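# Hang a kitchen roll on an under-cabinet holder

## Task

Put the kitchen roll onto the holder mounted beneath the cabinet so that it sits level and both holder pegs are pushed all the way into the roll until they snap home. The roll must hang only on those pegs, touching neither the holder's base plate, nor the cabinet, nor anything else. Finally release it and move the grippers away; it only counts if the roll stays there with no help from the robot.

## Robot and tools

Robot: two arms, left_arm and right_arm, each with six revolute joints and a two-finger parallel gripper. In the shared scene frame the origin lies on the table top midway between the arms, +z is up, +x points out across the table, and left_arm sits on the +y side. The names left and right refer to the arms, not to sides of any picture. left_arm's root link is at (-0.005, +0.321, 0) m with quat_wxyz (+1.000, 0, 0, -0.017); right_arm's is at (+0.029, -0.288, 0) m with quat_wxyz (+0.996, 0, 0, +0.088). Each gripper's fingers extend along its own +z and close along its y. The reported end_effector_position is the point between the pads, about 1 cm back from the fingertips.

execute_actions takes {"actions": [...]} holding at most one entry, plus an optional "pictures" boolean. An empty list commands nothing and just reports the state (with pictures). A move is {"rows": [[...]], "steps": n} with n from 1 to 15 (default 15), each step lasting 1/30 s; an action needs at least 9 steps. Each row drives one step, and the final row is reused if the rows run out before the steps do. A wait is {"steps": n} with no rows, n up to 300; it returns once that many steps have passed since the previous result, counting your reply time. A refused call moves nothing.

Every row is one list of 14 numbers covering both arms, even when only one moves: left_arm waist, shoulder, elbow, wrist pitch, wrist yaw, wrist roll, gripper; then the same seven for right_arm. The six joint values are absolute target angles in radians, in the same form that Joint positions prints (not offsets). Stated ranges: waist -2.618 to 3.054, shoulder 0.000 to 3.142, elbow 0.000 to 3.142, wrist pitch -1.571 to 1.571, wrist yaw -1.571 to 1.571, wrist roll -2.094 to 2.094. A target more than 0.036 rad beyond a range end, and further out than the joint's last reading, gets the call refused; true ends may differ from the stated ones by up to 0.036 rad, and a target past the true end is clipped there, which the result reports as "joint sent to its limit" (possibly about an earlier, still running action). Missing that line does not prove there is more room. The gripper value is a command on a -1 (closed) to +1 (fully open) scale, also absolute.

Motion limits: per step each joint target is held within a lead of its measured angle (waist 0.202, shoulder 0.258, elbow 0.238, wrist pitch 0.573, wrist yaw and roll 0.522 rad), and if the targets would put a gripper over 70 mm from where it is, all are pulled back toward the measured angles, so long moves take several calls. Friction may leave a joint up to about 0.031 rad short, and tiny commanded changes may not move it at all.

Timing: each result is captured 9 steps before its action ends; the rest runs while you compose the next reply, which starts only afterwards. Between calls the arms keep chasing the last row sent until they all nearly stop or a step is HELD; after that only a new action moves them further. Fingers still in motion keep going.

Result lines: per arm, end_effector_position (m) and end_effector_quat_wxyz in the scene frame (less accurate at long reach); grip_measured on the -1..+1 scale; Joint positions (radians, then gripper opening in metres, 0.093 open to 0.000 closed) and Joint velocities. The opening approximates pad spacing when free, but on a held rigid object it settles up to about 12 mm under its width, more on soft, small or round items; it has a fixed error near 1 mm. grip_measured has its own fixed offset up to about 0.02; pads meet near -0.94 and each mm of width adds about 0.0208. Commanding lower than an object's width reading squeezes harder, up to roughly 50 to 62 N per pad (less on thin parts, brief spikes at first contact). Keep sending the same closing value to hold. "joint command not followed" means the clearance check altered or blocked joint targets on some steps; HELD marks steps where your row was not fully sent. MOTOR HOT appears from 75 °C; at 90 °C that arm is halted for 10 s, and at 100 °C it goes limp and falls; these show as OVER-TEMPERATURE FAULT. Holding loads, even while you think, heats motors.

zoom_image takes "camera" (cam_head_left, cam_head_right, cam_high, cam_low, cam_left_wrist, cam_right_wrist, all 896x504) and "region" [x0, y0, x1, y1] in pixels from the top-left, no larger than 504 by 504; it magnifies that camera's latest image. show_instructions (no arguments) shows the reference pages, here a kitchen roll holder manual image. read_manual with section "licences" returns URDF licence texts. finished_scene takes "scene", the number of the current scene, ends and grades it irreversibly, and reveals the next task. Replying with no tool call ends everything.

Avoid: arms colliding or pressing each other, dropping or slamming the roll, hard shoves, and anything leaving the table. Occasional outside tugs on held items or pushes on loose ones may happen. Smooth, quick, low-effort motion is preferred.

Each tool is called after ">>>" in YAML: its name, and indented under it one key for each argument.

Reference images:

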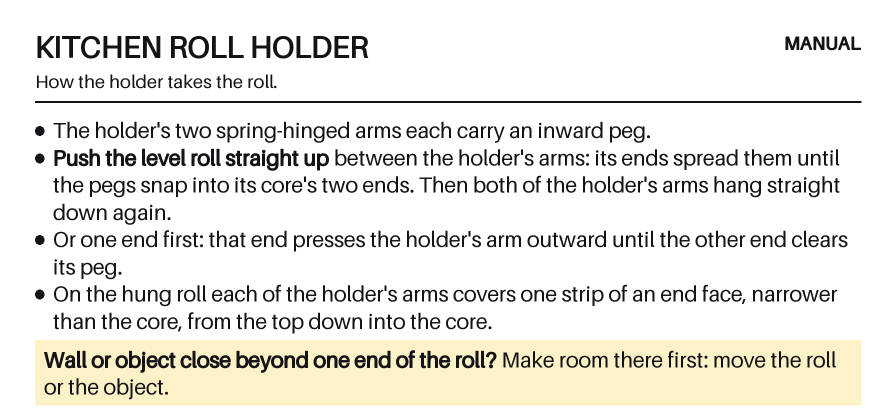

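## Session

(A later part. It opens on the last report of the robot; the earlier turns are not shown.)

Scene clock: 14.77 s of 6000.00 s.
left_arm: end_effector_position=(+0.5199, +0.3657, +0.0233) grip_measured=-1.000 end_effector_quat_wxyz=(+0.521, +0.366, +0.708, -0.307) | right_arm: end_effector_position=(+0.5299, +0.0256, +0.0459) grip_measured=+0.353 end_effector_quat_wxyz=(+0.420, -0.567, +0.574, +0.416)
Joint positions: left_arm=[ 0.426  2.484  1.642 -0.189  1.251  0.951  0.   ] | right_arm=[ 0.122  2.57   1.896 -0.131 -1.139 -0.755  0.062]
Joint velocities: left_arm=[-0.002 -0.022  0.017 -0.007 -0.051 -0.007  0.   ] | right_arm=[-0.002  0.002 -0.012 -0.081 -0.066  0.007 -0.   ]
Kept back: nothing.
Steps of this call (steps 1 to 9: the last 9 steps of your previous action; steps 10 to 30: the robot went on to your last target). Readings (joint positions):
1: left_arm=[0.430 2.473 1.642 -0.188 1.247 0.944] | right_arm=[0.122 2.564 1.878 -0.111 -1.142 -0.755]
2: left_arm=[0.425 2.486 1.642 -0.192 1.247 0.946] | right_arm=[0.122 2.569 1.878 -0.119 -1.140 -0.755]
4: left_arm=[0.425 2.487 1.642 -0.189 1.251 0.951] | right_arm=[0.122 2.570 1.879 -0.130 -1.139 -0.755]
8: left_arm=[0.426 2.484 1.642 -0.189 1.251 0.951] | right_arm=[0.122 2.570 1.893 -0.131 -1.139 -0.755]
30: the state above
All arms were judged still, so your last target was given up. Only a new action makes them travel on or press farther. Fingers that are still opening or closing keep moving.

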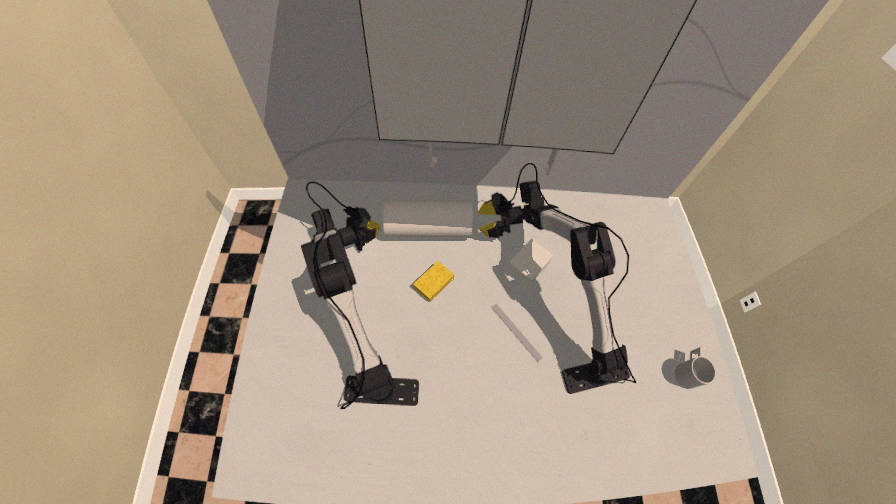

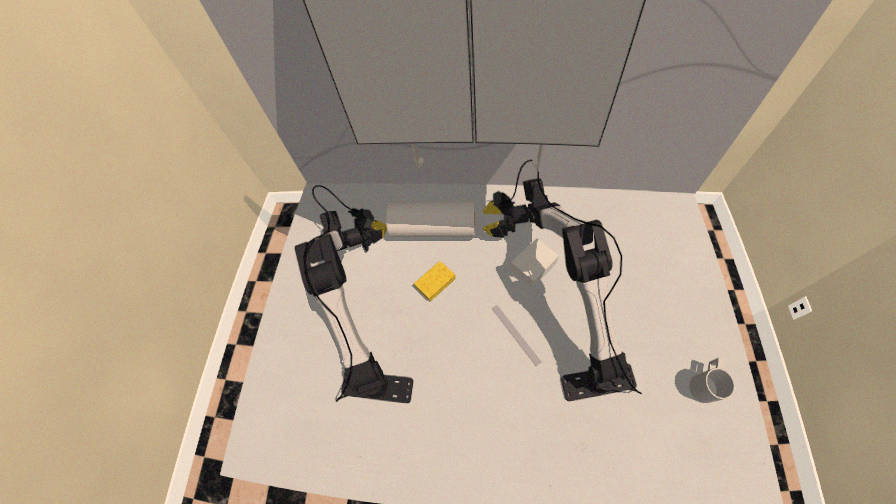

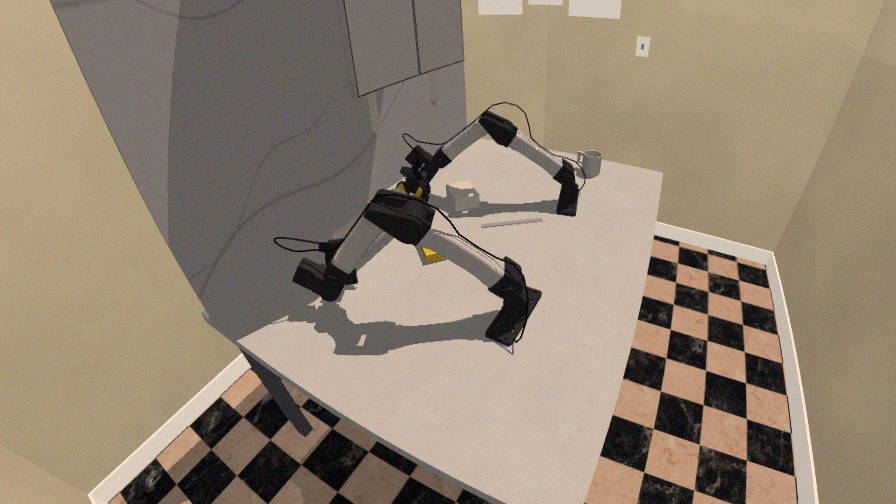

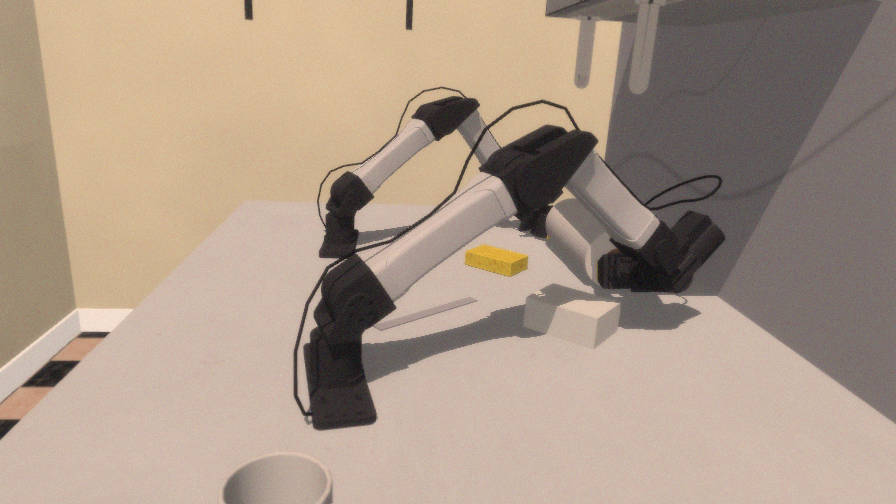

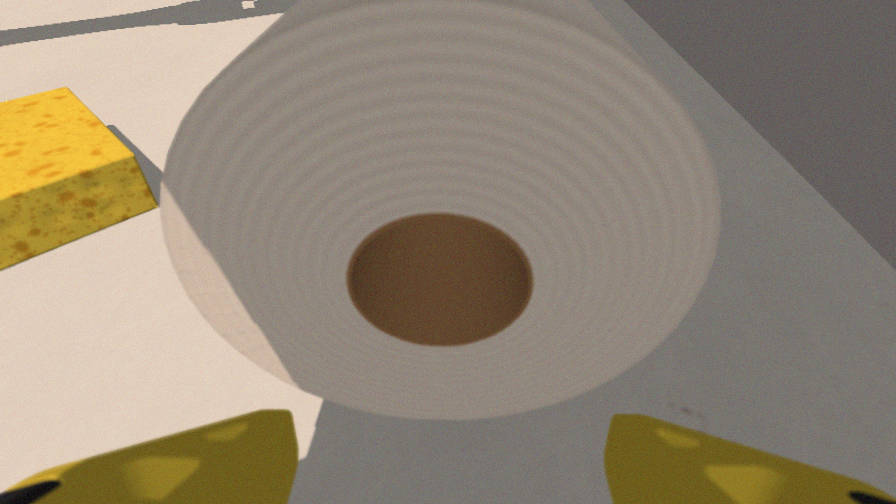

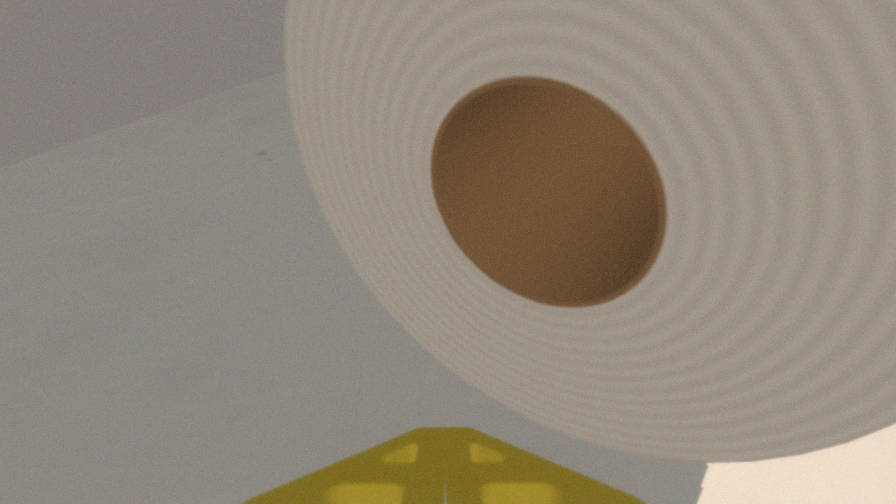

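>>> execute_actions:
  actions:
    - {"rows":[[0.41,2.45,1.66,-0.18,1.25,0.95,-1,0.13,2.567,1.915,-0.14,-1.134,-0.75,0.2],[0.40,2.45,1.66,-0.18,1.25,0.95,-1,0.13,2.567,1.915,-0.14,-1.134,-0.75,0.2],[0.39,2.45,1.66,-0.18,1.25,0.95,-1,0.13,2.567,1.915,-0.14,-1.134,-0.75,0.2],[0.38,2.45,1.66,-0.18,1.25,0.95,-1,0.13,2.567,1.915,-0.14,-1.134,-0.75,0.2],[0.37,2.45,1.66,-0.18,1.25,0.95,-1,0.13,2.567,1.915,-0.14,-1.134,-0.75,0.2],[0.36,2.45,1.66,-0.18,1.25,0.95,-1,0.13,2.567,1.915,-0.14,-1.134,-0.75,0.2],[0.35,2.45,1.66,-0.18,1.25,0.95,-1,0.13,2.567,1.915,-0.14,-1.134,-0.75,0.2],[0.34,2.45,1.66,-0.18,1.25,0.95,-1,0.13,2.567,1.915,-0.14,-1.134,-0.75,0.2],[0.33,2.45,1.66,-0.18,1.25,0.95,-1,0.13,2.567,1.915,-0.14,-1.134,-0.75,0.2],[0.32,2.45,1.66,-0.18,1.25,0.95,-1,0.13,2.567,1.915,-0.14,-1.134,-0.75,0.2],[0.31,2.45,1.66,-0.18,1.25,0.95,-1,0.13,2.567,1.915,-0.14,-1.134,-0.75,0.2],[0.30,2.45,1.66,-0.18,1.25,0.95,-1,0.13,2.567,1.915,-0.14,-1.134,-0.75,0.2],[0.29,2.45,1.66,-0.18,1.25,0.95,-1,0.13,2.567,1.915,-0.14,-1.134,-0.75,0.2]]}

>>> execute_actions:
  actions:
    - {"steps":25}
  pictures: true

Scene clock: 17.03 s of 6000.00 s.
left_arm: end_effector_position=(+0.5220, +0.3500, +0.0290) grip_measured=-1.000 end_effector_quat_wxyz=(+0.519, +0.379, +0.700, -0.311) | right_arm: end_effector_position=(+0.5299, +0.0256, +0.0459) grip_measured=+0.203 end_effector_quat_wxyz=(+0.420, -0.567, +0.574, +0.416)
Joint positions: left_arm=[ 0.395  2.472  1.642 -0.189  1.251  0.951  0.   ] | right_arm=[ 0.122  2.57   1.896 -0.131 -1.139 -0.755  0.055]
Joint velocities: left_arm=[-0.305 -0.061 -0.012 -0.095 -0.007 -0.007  0.   ] | right_arm=[ 0.017  0.007  0.007  0.022  0.007  0.051 -0.   ]
Steps of this call (steps 1 to 62: nothing new was sent; steps 63 to 68: the first 6 steps of this action). Readings (joint positions):
63: left_arm=[0.425 2.483 1.642 -0.189 1.251 0.951] | right_arm=[0.122 2.570 1.896 -0.131 -1.139 -0.755]
64: left_arm=[0.424 2.482 1.642 -0.189 1.251 0.951] | right_arm=[0.122 2.570 1.896 -0.131 -1.139 -0.755]
66: left_arm=[0.414 2.477 1.642 -0.189 1.251 0.951] | right_arm=[0.122 2.570 1.896 -0.131 -1.139 -0.755]
68: the state above

Scene clock: 17.87 s of 6000.00 s.
left_arm: end_effector_position=(+0.5247, +0.3079, +0.0297) grip_measured=-1.000 end_effector_quat_wxyz=(+0.507, +0.410, +0.686, -0.324) | right_arm: end_effector_position=(+0.5327, +0.0207, +0.0455) grip_measured=+0.203 end_effector_quat_wxyz=(+0.420, -0.563, +0.578, +0.414)
Joint positions: left_arm=[ 0.313  2.468  1.642 -0.181  1.237  0.951  0.   ] | right_arm=[ 0.113  2.57   1.896 -0.134 -1.138 -0.755  0.055]
Joint velocities: left_arm=[-0.002 -0.017 -0.022 -0.11  -0.066 -0.022  0.   ] | right_arm=[ 0.007 -0.022 -0.012 -0.11  -0.066 -0.037  0.   ]
Kept back: nothing.
Steps of this call (steps 1 to 9: the last 9 steps of your previous action; steps 10 to 25: the robot went on to your last target). Readings (joint positions):
1: left_arm=[0.383 2.471 1.642 -0.189 1.251 0.951] | right_arm=[0.122 2.570 1.896 -0.131 -1.139 -0.755]
2: left_arm=[0.372 2.470 1.642 -0.188 1.248 0.951] | right_arm=[0.122 2.570 1.896 -0.131 -1.139 -0.755]
4: left_arm=[0.349 2.469 1.642 -0.188 1.248 0.951] | right_arm=[0.122 2.570 1.896 -0.131 -1.139 -0.755]
8: left_arm=[0.316 2.468 1.642 -0.182 1.238 0.951] | right_arm=[0.116 2.570 1.896 -0.134 -1.138 -0.755]
25: the state above

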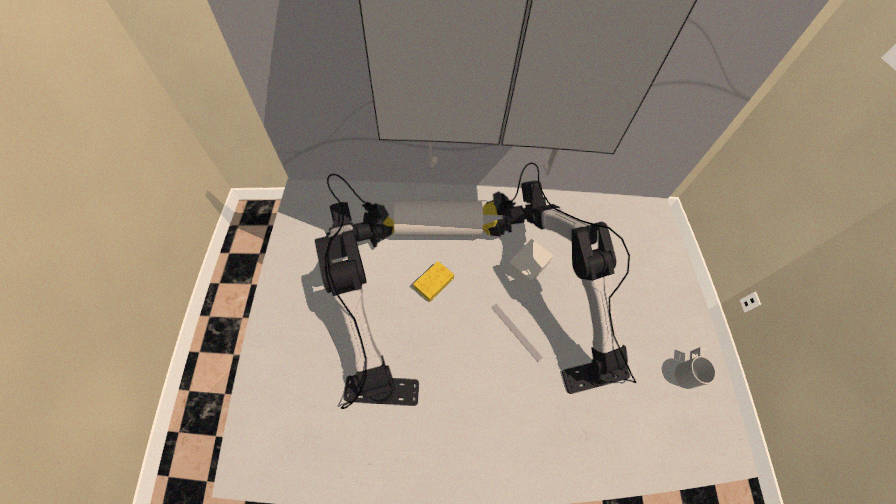

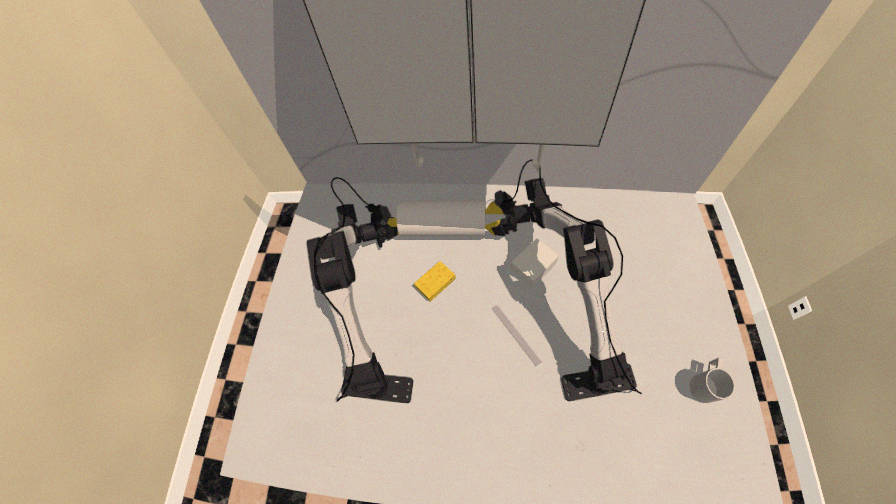

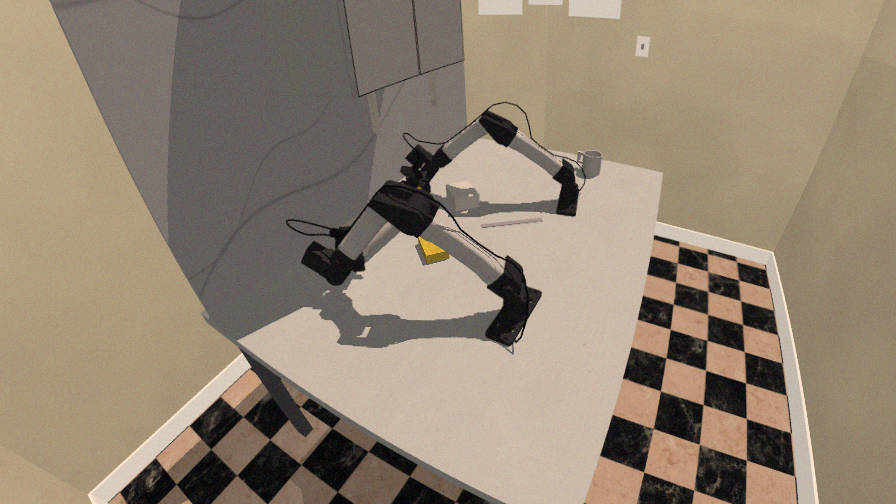

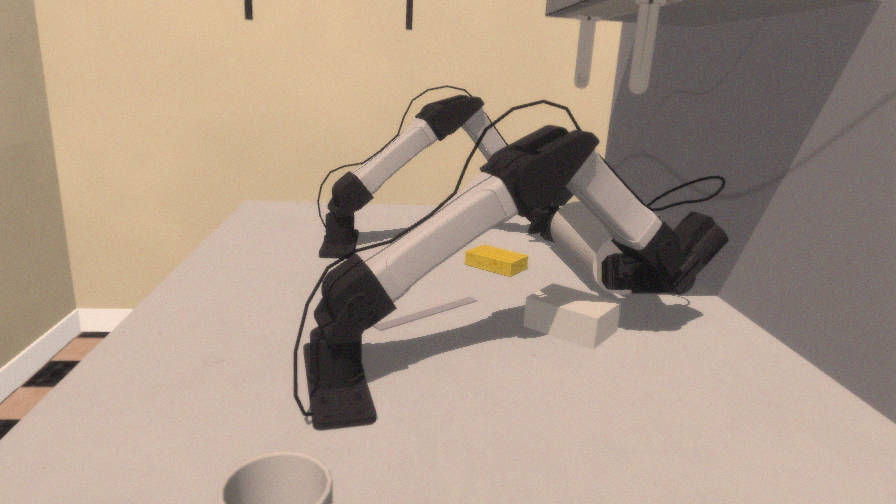

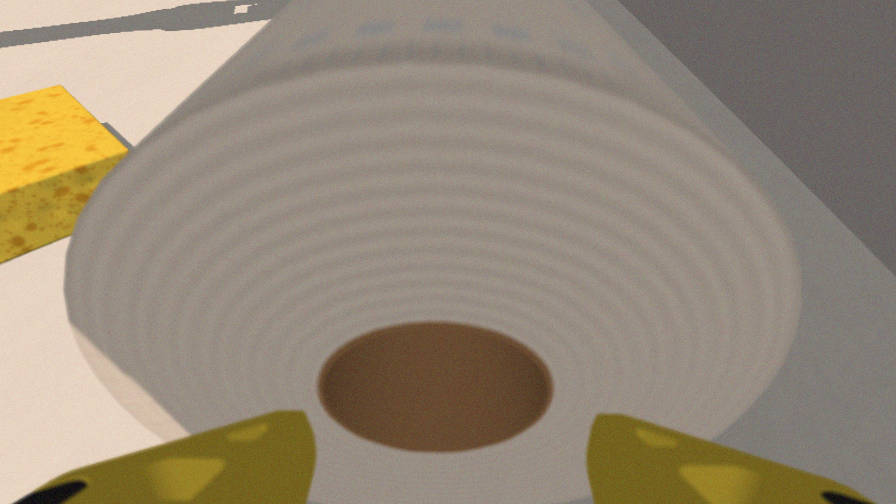

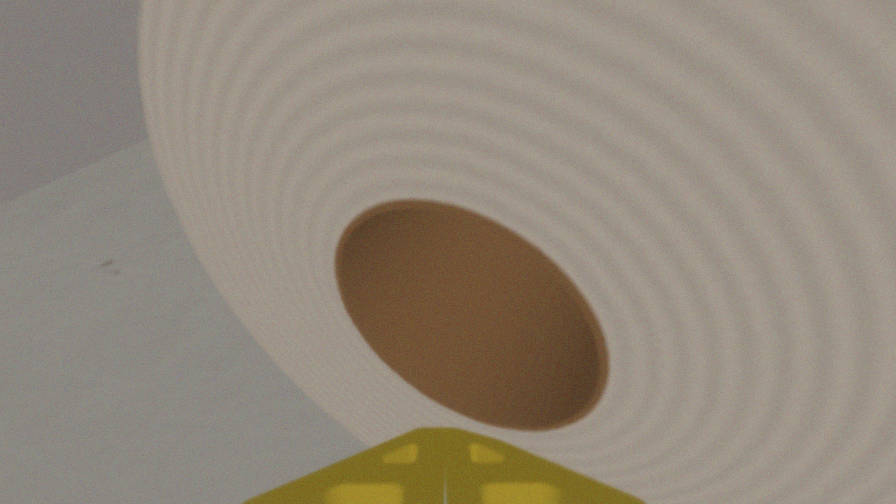

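>>> execute_actions:
  actions:
    - {"rows":[[0.27,2.455,1.66,-0.18,1.29,0.95,-1,0.15,2.56,1.915,-0.14,-1.134,-0.75,0.2],[0.255,2.455,1.66,-0.18,1.33,0.95,-1,0.175,2.56,1.915,-0.14,-1.134,-0.75,0.2]],"steps":12}

>>> execute_actions:
  actions:
    - {"rows":[[0.246,2.426,1.63,-0.138,1.33,0.91,-1,0.165,2.53,1.877,-0.097,-1.152,-0.72,0.2],[0.237,2.397,1.601,-0.096,1.33,0.87,-1,0.154,2.5,1.838,-0.055,-1.171,-0.69,0.2],[0.227,2.368,1.571,-0.053,1.33,0.83,-1,0.144,2.47,1.8,-0.012,-1.189,-0.66,0.2],[0.218,2.338,1.542,-0.011,1.34,0.79,-1,0.134,2.44,1.762,0.031,-1.207,-0.63,0.2],[0.209,2.309,1.512,0.031,1.34,0.75,-1,0.123,2.41,1.723,0.073,-1.226,-0.6,0.2],[0.2,2.28,1.483,0.074,1.34,0.715,-1,0.113,2.38,1.685,0.116,-1.244,-0.57,0.2],[0.19,2.251,1.453,0.116,1.34,0.68,-1,0.103,2.35,1.647,0.159,-1.262,-0.54,0.2],[0.181,2.222,1.423,0.158,1.34,0.64,-1,0.092,2.32,1.608,0.201,-1.281,-0.51,0.2],[0.172,2.193,1.394,0.2,1.35,0.6,-1,0.082,2.29,1.57,0.244,-1.299,-0.48,0.2],[0.163,2.163,1.364,0.243,1.35,0.56,-1,0.072,2.26,1.532,0.287,-1.317,-0.45,0.2],[0.153,2.134,1.335,0.285,1.35,0.52,-1,0.061,2.23,1.493,0.329,-1.336,-0.42,0.2],[0.144,2.105,1.305,0.327,1.35,0.48,-1,0.051,2.2,1.455,0.372,-1.354,-0.39,0.2]]}

>>> execute_actions:
  actions:
    - {"steps":30}
  pictures: true

Scene clock: 19.57 s of 6000.00 s.
left_arm: end_effector_position=(+0.5244, +0.3057, +0.0307) grip_measured=-1.000 end_effector_quat_wxyz=(+0.507, +0.412, +0.683, -0.326) | right_arm: end_effector_position=(+0.5316, +0.0225, +0.0451) grip_measured=+0.203 end_effector_quat_wxyz=(+0.419, -0.564, +0.578, +0.415)
Joint positions: left_arm=[ 0.309  2.468  1.642 -0.18   1.243  0.951  0.   ] | right_arm=[ 0.116  2.57   1.896 -0.136 -1.136 -0.755  0.055]
Joint velocities: left_arm=[-0.002 -0.002  0.007  0.066 -0.022 -0.022  0.   ] | right_arm=[ 0.017 -0.002 -0.007 -0.037 -0.022  0.022 -0.   ]
Steps of this call (steps 1 to 15: the robot went on to your last target; steps 16 to 48: nothing new was sent; steps 49 to 51: the first 3 steps of this action). Readings (joint positions):
49: left_arm=[0.312 2.468 1.642 -0.181 1.239 0.951] | right_arm=[0.113 2.570 1.896 -0.134 -1.138 -0.755]
50: left_arm=[0.310 2.468 1.642 -0.181 1.242 0.951] | right_arm=[0.116 2.570 1.896 -0.135 -1.137 -0.755]
51: the state above

Scene clock: 20.07 s of 6000.00 s.
left_arm: end_effector_position=(+0.5178, +0.2936, +0.0521) grip_measured=-1.000 end_effector_quat_wxyz=(+0.512, +0.403, +0.684, -0.328) | right_arm: end_effector_position=(+0.5187, +0.0105, +0.0678) grip_measured=+0.203 end_effector_quat_wxyz=(+0.422, -0.542, +0.586, +0.430)
Joint positions: left_arm=[ 0.288  2.377  1.539 -0.067  1.233  0.84   0.   ] | right_arm=[ 0.099  2.462  1.75  -0.047 -1.161 -0.669  0.055]
Joint velocities: left_arm=[-0.232 -0.808 -0.779  0.696 -0.022 -0.755  0.   ] | right_arm=[-0.237 -0.847 -1.082  0.667 -0.344  0.652 -0.001]
Steps of this call (steps 1 to 9: the last 9 steps of your previous action; steps 10 to 15: the first 6 steps of this action). Readings (joint positions):
10: left_arm=[0.309 2.467 1.642 -0.173 1.243 0.945] | right_arm=[0.116 2.567 1.895 -0.136 -1.136 -0.751]
11: left_arm=[0.308 2.462 1.636 -0.159 1.240 0.933] | right_arm=[0.116 2.559 1.884 -0.127 -1.135 -0.741]
13: left_arm=[0.301 2.429 1.594 -0.117 1.234 0.893] | right_arm=[0.113 2.518 1.825 -0.095 -1.141 -0.710]
15: the state above

Scene clock: 21.07 s of 6000.00 s.
left_arm: end_effector_position=(+0.4957, +0.2408, +0.1432) grip_measured=-1.000 end_effector_quat_wxyz=(+0.550, +0.406, +0.641, -0.348) | right_arm: end_effector_position=(+0.4963, -0.0406, +0.1697) grip_measured=+0.203 end_effector_quat_wxyz=(+0.498, -0.519, +0.520, +0.460)
Joint positions: left_arm=[0.195 2.117 1.316 0.294 1.252 0.487 0.   ] | right_arm=[-0.004  2.198  1.475  0.356 -1.344 -0.397  0.055]
Joint velocities: left_arm=[ 0.002 -0.007 -0.012  0.022 -0.007 -0.037  0.   ] | right_arm=[-0.002  0.027  0.002  0.051  0.022 -0.007  0.001]
Kept back: nothing.
Steps of this call (steps 1 to 9: the last 9 steps of your previous action; steps 10 to 30: the robot went on to your last target). Readings (joint positions):
1: left_arm=[0.280 2.348 1.512 -0.038 1.232 0.813] | right_arm=[0.090 2.431 1.713 -0.017 -1.174 -0.645]
2: left_arm=[0.269 2.318 1.485 -0.006 1.232 0.783] | right_arm=[0.079 2.399 1.676 0.016 -1.190 -0.621]
4: left_arm=[0.246 2.254 1.430 0.065 1.233 0.717] | right_arm=[0.054 2.333 1.604 0.092 -1.225 -0.569]
8: left_arm=[0.203 2.138 1.335 0.204 1.242 0.587] | right_arm=[0.006 2.219 1.489 0.238 -1.302 -0.472]
30: the state above

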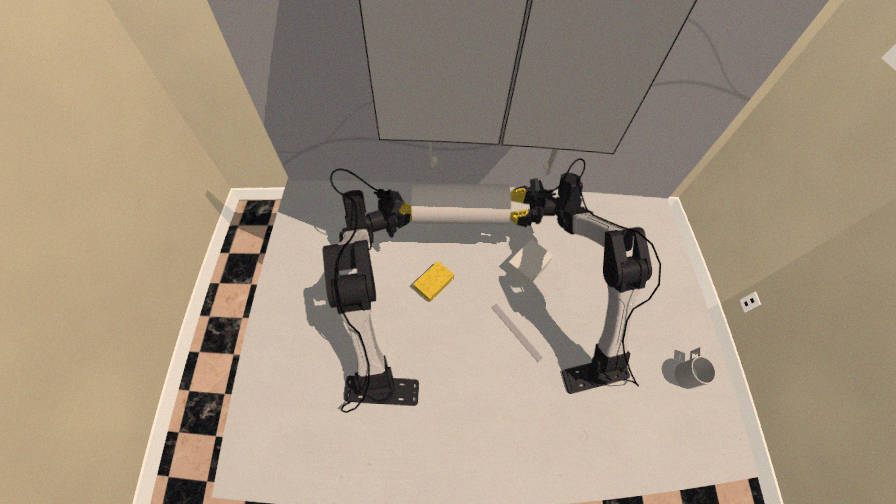

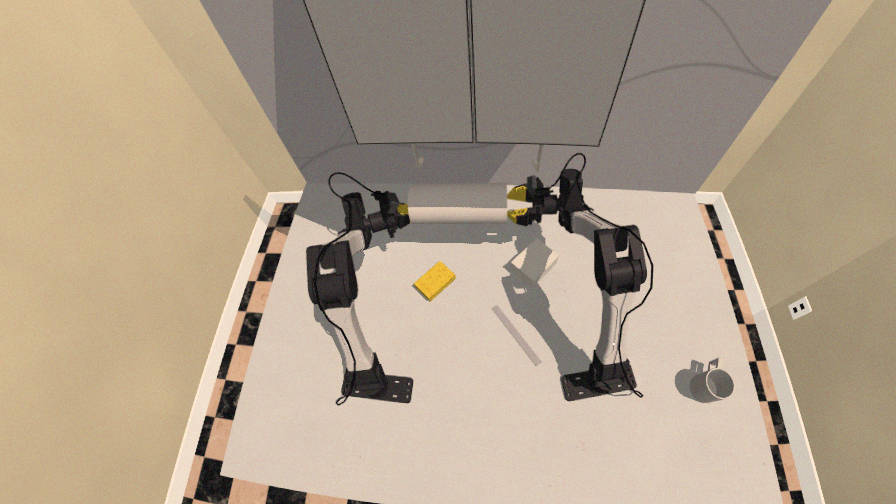

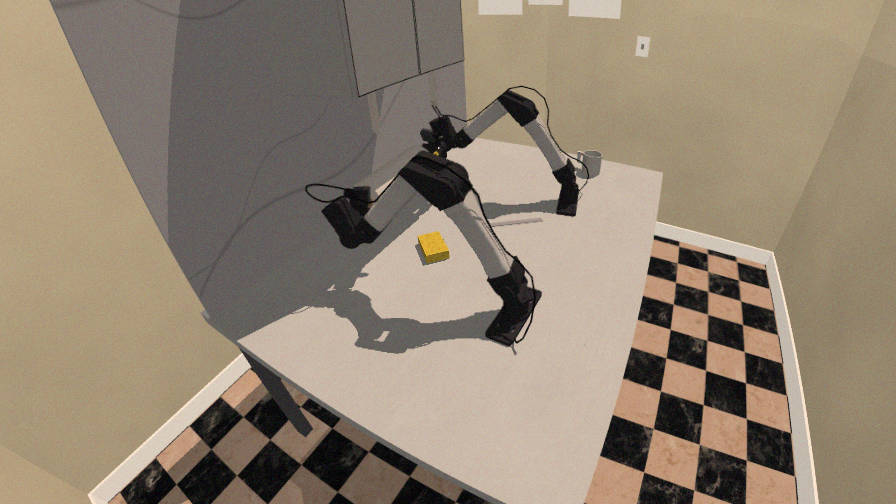

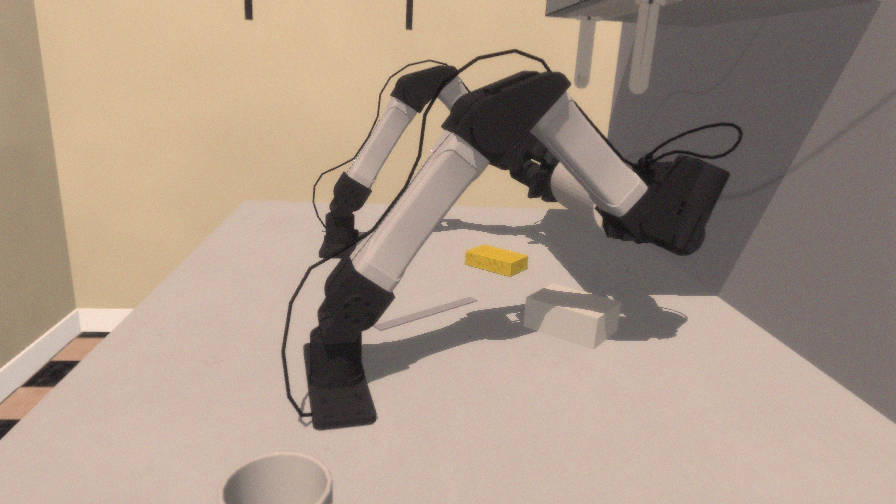

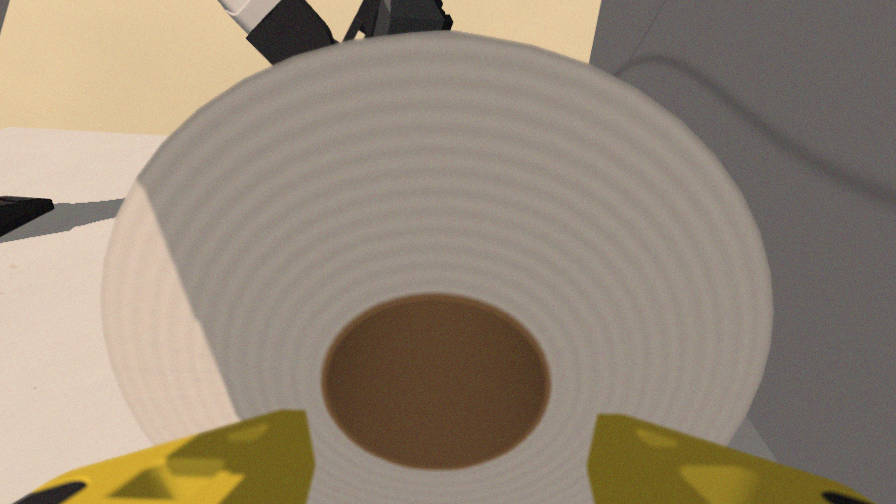

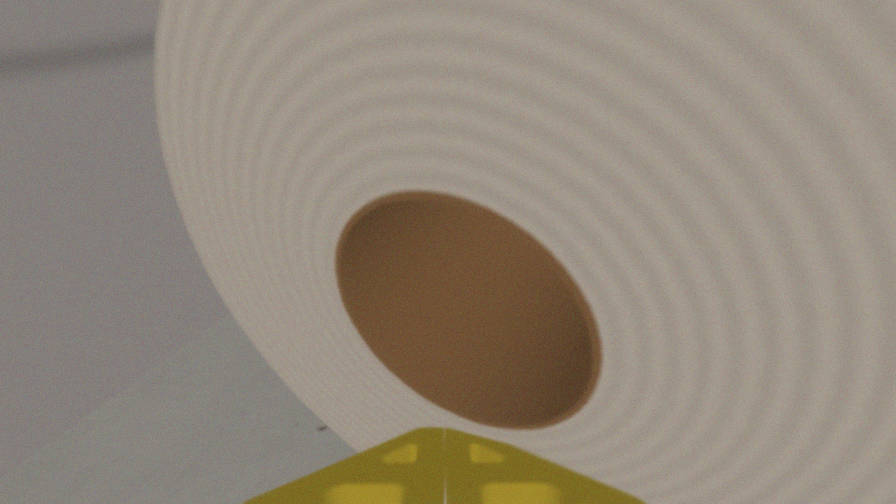

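Works. On to B.

>>> execute_actions:
  actions:
    - {"rows":[[0.133,2.089,1.298,0.36,1.35,0.44,-1,0.04,2.174,1.437,0.396,-1.365,-0.357,0.2],[0.122,2.072,1.292,0.393,1.35,0.4,-1,0.029,2.148,1.418,0.42,-1.375,-0.325,0.2],[0.111,2.056,1.285,0.425,1.36,0.36,-1,0.018,2.122,1.4,0.444,-1.386,-0.292,0.2],[0.1,2.04,1.278,0.458,1.36,0.32,-1,0.007,2.097,1.382,0.468,-1.396,-0.26,0.2],[0.089,2.024,1.272,0.491,1.36,0.28,-1,-0.004,2.071,1.363,0.492,-1.407,-0.227,0.2],[0.078,2.007,1.265,0.524,1.365,0.24,-1,-0.015,2.045,1.345,0.516,-1.417,-0.195,0.2],[0.067,1.991,1.258,0.556,1.37,0.2,-1,-0.026,2.019,1.327,0.54,-1.428,-0.162,0.2],[0.056,1.975,1.252,0.589,1.37,0.16,-1,-0.037,1.993,1.308,0.564,-1.438,-0.13,0.2],[0.045,1.959,1.245,0.622,1.37,0.12,-1,-0.048,1.967,1.29,0.588,-1.449,-0.097,0.2],[0.034,1.942,1.238,0.655,1.38,0.08,-1,-0.059,1.942,1.272,0.612,-1.459,-0.065,0.2],[0.023,1.926,1.232,0.687,1.38,0.04,-1,-0.07,1.916,1.253,0.636,-1.47,-0.032,0.2],[0.012,1.91,1.225,0.72,1.38,0,-1,-0.081,1.89,1.235,0.66,-1.48,0,0.2]]}

>>> execute_actions:
  actions:
    - {"steps":30}
  pictures: true

>>> zoom_image:
  camera: "cam_head_left"
  region: [380,120,620,240]

Scene clock: 22.10 s of 6000.00 s.
left_arm: end_effector_position=(+0.4894, +0.2266, +0.1563) grip_measured=-1.000 end_effector_quat_wxyz=(+0.547, +0.395, +0.639, -0.369) | right_arm: end_effector_position=(+0.4829, -0.0547, +0.1843) grip_measured=+0.203 end_effector_quat_wxyz=(+0.493, -0.499, +0.532, +0.474)
Joint positions: left_arm=[0.168 2.083 1.279 0.376 1.254 0.37  0.   ] | right_arm=[-0.029  2.12   1.384  0.416 -1.361 -0.302  0.055]
Joint velocities: left_arm=[-0.32  -0.383 -0.247  0.623  0.037 -0.799  0.   ] | right_arm=[-0.32  -0.706 -0.559  0.374 -0.183  0.667 -0.   ]
Steps of this call (steps 1 to 15: the robot went on to your last target; steps 16 to 25: nothing new was sent; steps 26 to 31: the first 6 steps of this action). Readings (joint positions):
26: left_arm=[0.195 2.117 1.315 0.299 1.252 0.480] | right_arm=[-0.004 2.198 1.472 0.362 -1.345 -0.391]
27: left_arm=[0.193 2.116 1.311 0.309 1.252 0.467] | right_arm=[-0.005 2.192 1.462 0.370 -1.345 -0.380]
29: left_arm=[0.185 2.105 1.297 0.339 1.253 0.425] | right_arm=[-0.012 2.164 1.425 0.389 -1.350 -0.347]
31: the state above

Scene clock: 23.10 s of 6000.00 s.
left_arm: end_effector_position=(+0.4586, +0.1762, +0.2455) grip_measured=-1.000 end_effector_quat_wxyz=(+0.564, +0.412, +0.579, -0.421) | right_arm: end_effector_position=(+0.4483, -0.1038, +0.2752) grip_measured=+0.203 end_effector_quat_wxyz=(+0.529, -0.495, +0.503, +0.471)
Joint positions: left_arm=[0.07  1.929 1.231 0.667 1.297 0.008 0.   ] | right_arm=[-0.136  1.879  1.26   0.659 -1.464 -0.009  0.055]
Joint velocities: left_arm=[-0.012  0.002 -0.012  0.022 -0.066  0.051  0.   ] | right_arm=[-0.012  0.002 -0.002  0.007 -0.051  0.037 -0.001]
Kept back: nothing.
Steps of this call (steps 1 to 9: the last 9 steps of your previous action; steps 10 to 30: the robot went on to your last target). Readings (joint positions):
1: left_arm=[0.156 2.069 1.272 0.397 1.256 0.341] | right_arm=[-0.041 2.094 1.365 0.434 -1.369 -0.276]
2: left_arm=[0.143 2.053 1.266 0.420 1.259 0.310] | right_arm=[-0.054 2.066 1.348 0.454 -1.378 -0.249]
4: left_arm=[0.118 2.019 1.256 0.474 1.264 0.244] | right_arm=[-0.081 2.007 1.318 0.500 -1.399 -0.192]
8: left_arm=[0.076 1.950 1.239 0.586 1.281 0.112] | right_arm=[-0.127 1.901 1.272 0.596 -1.444 -0.088]
30: the state above

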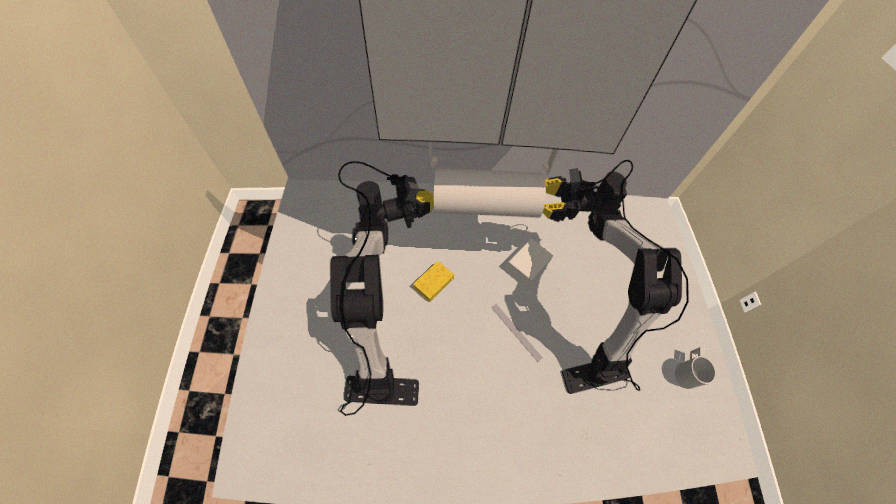

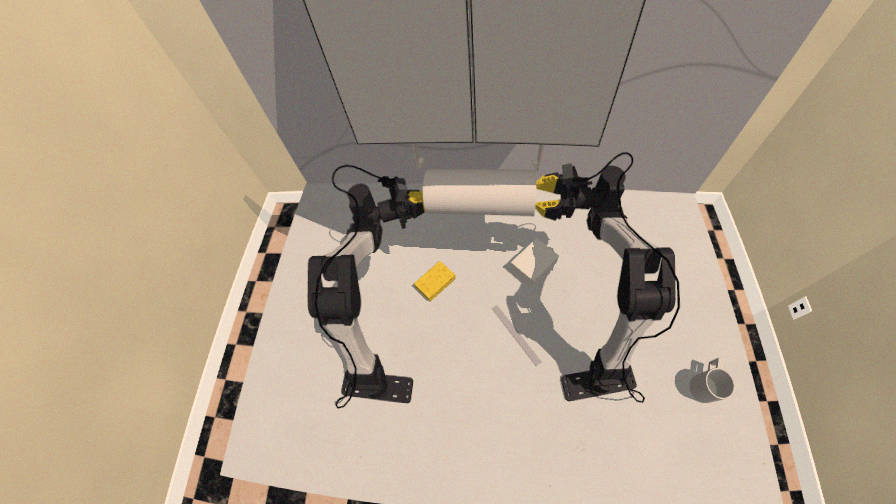

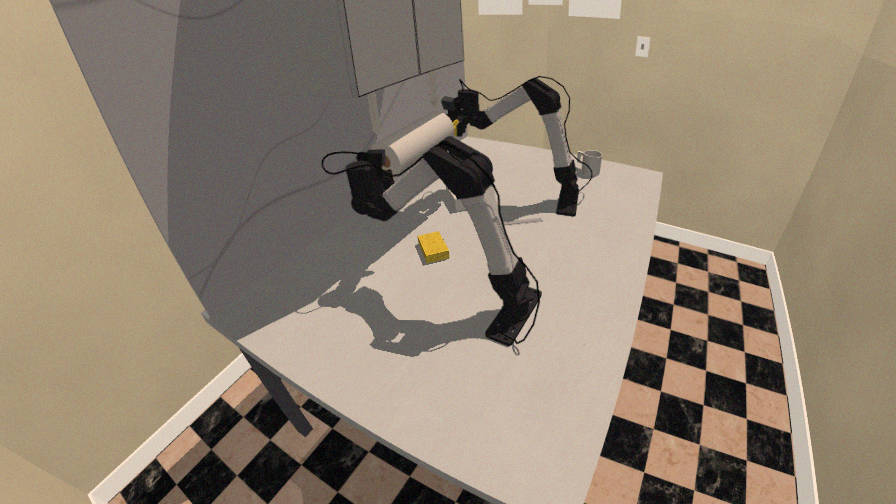

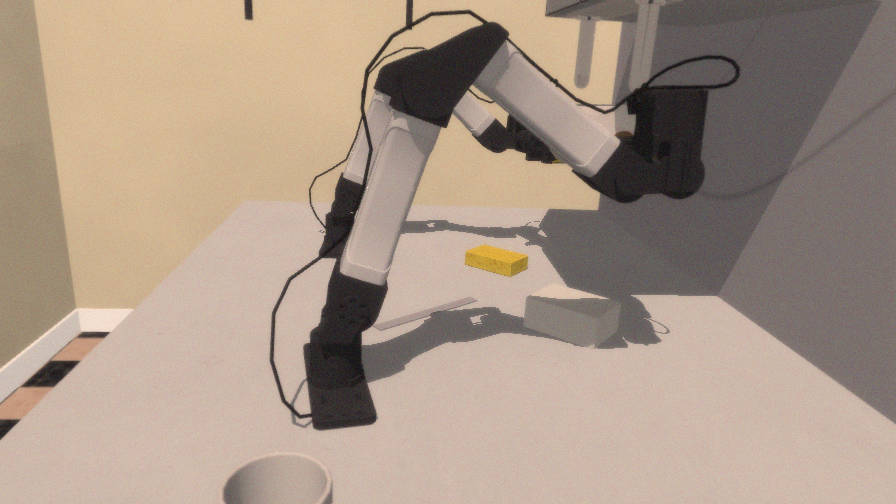

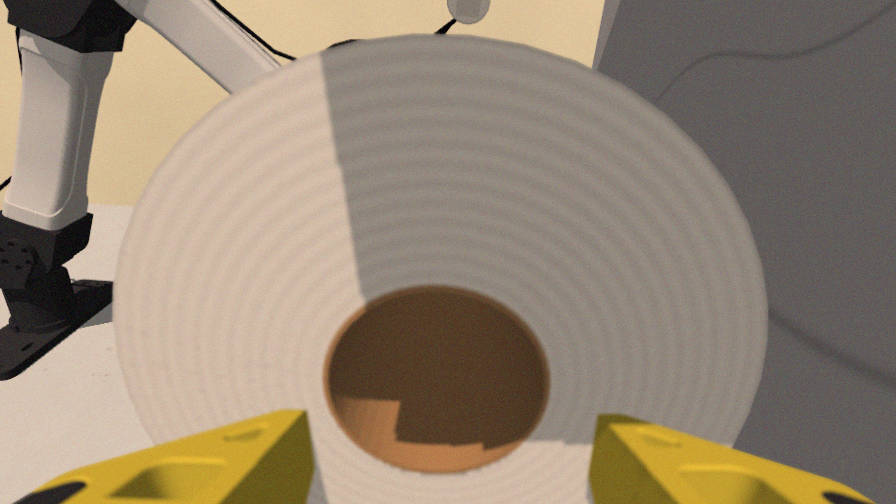

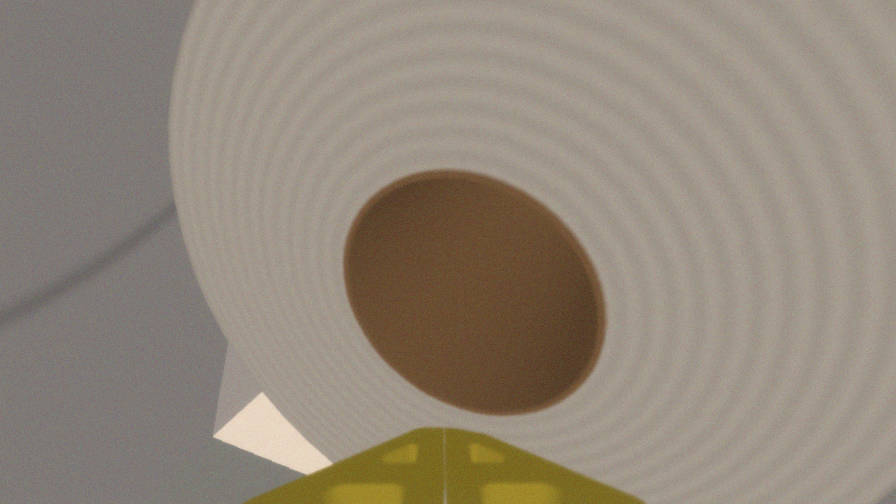

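Region (380, 120, 620, 240) of cam_head_left's 896x504 image, scaled by 2.100, with more detail than that image has.

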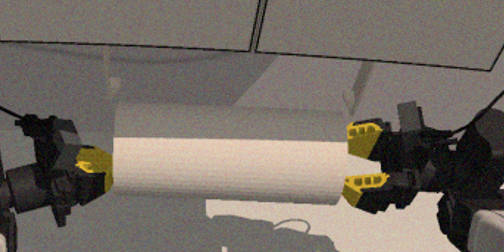

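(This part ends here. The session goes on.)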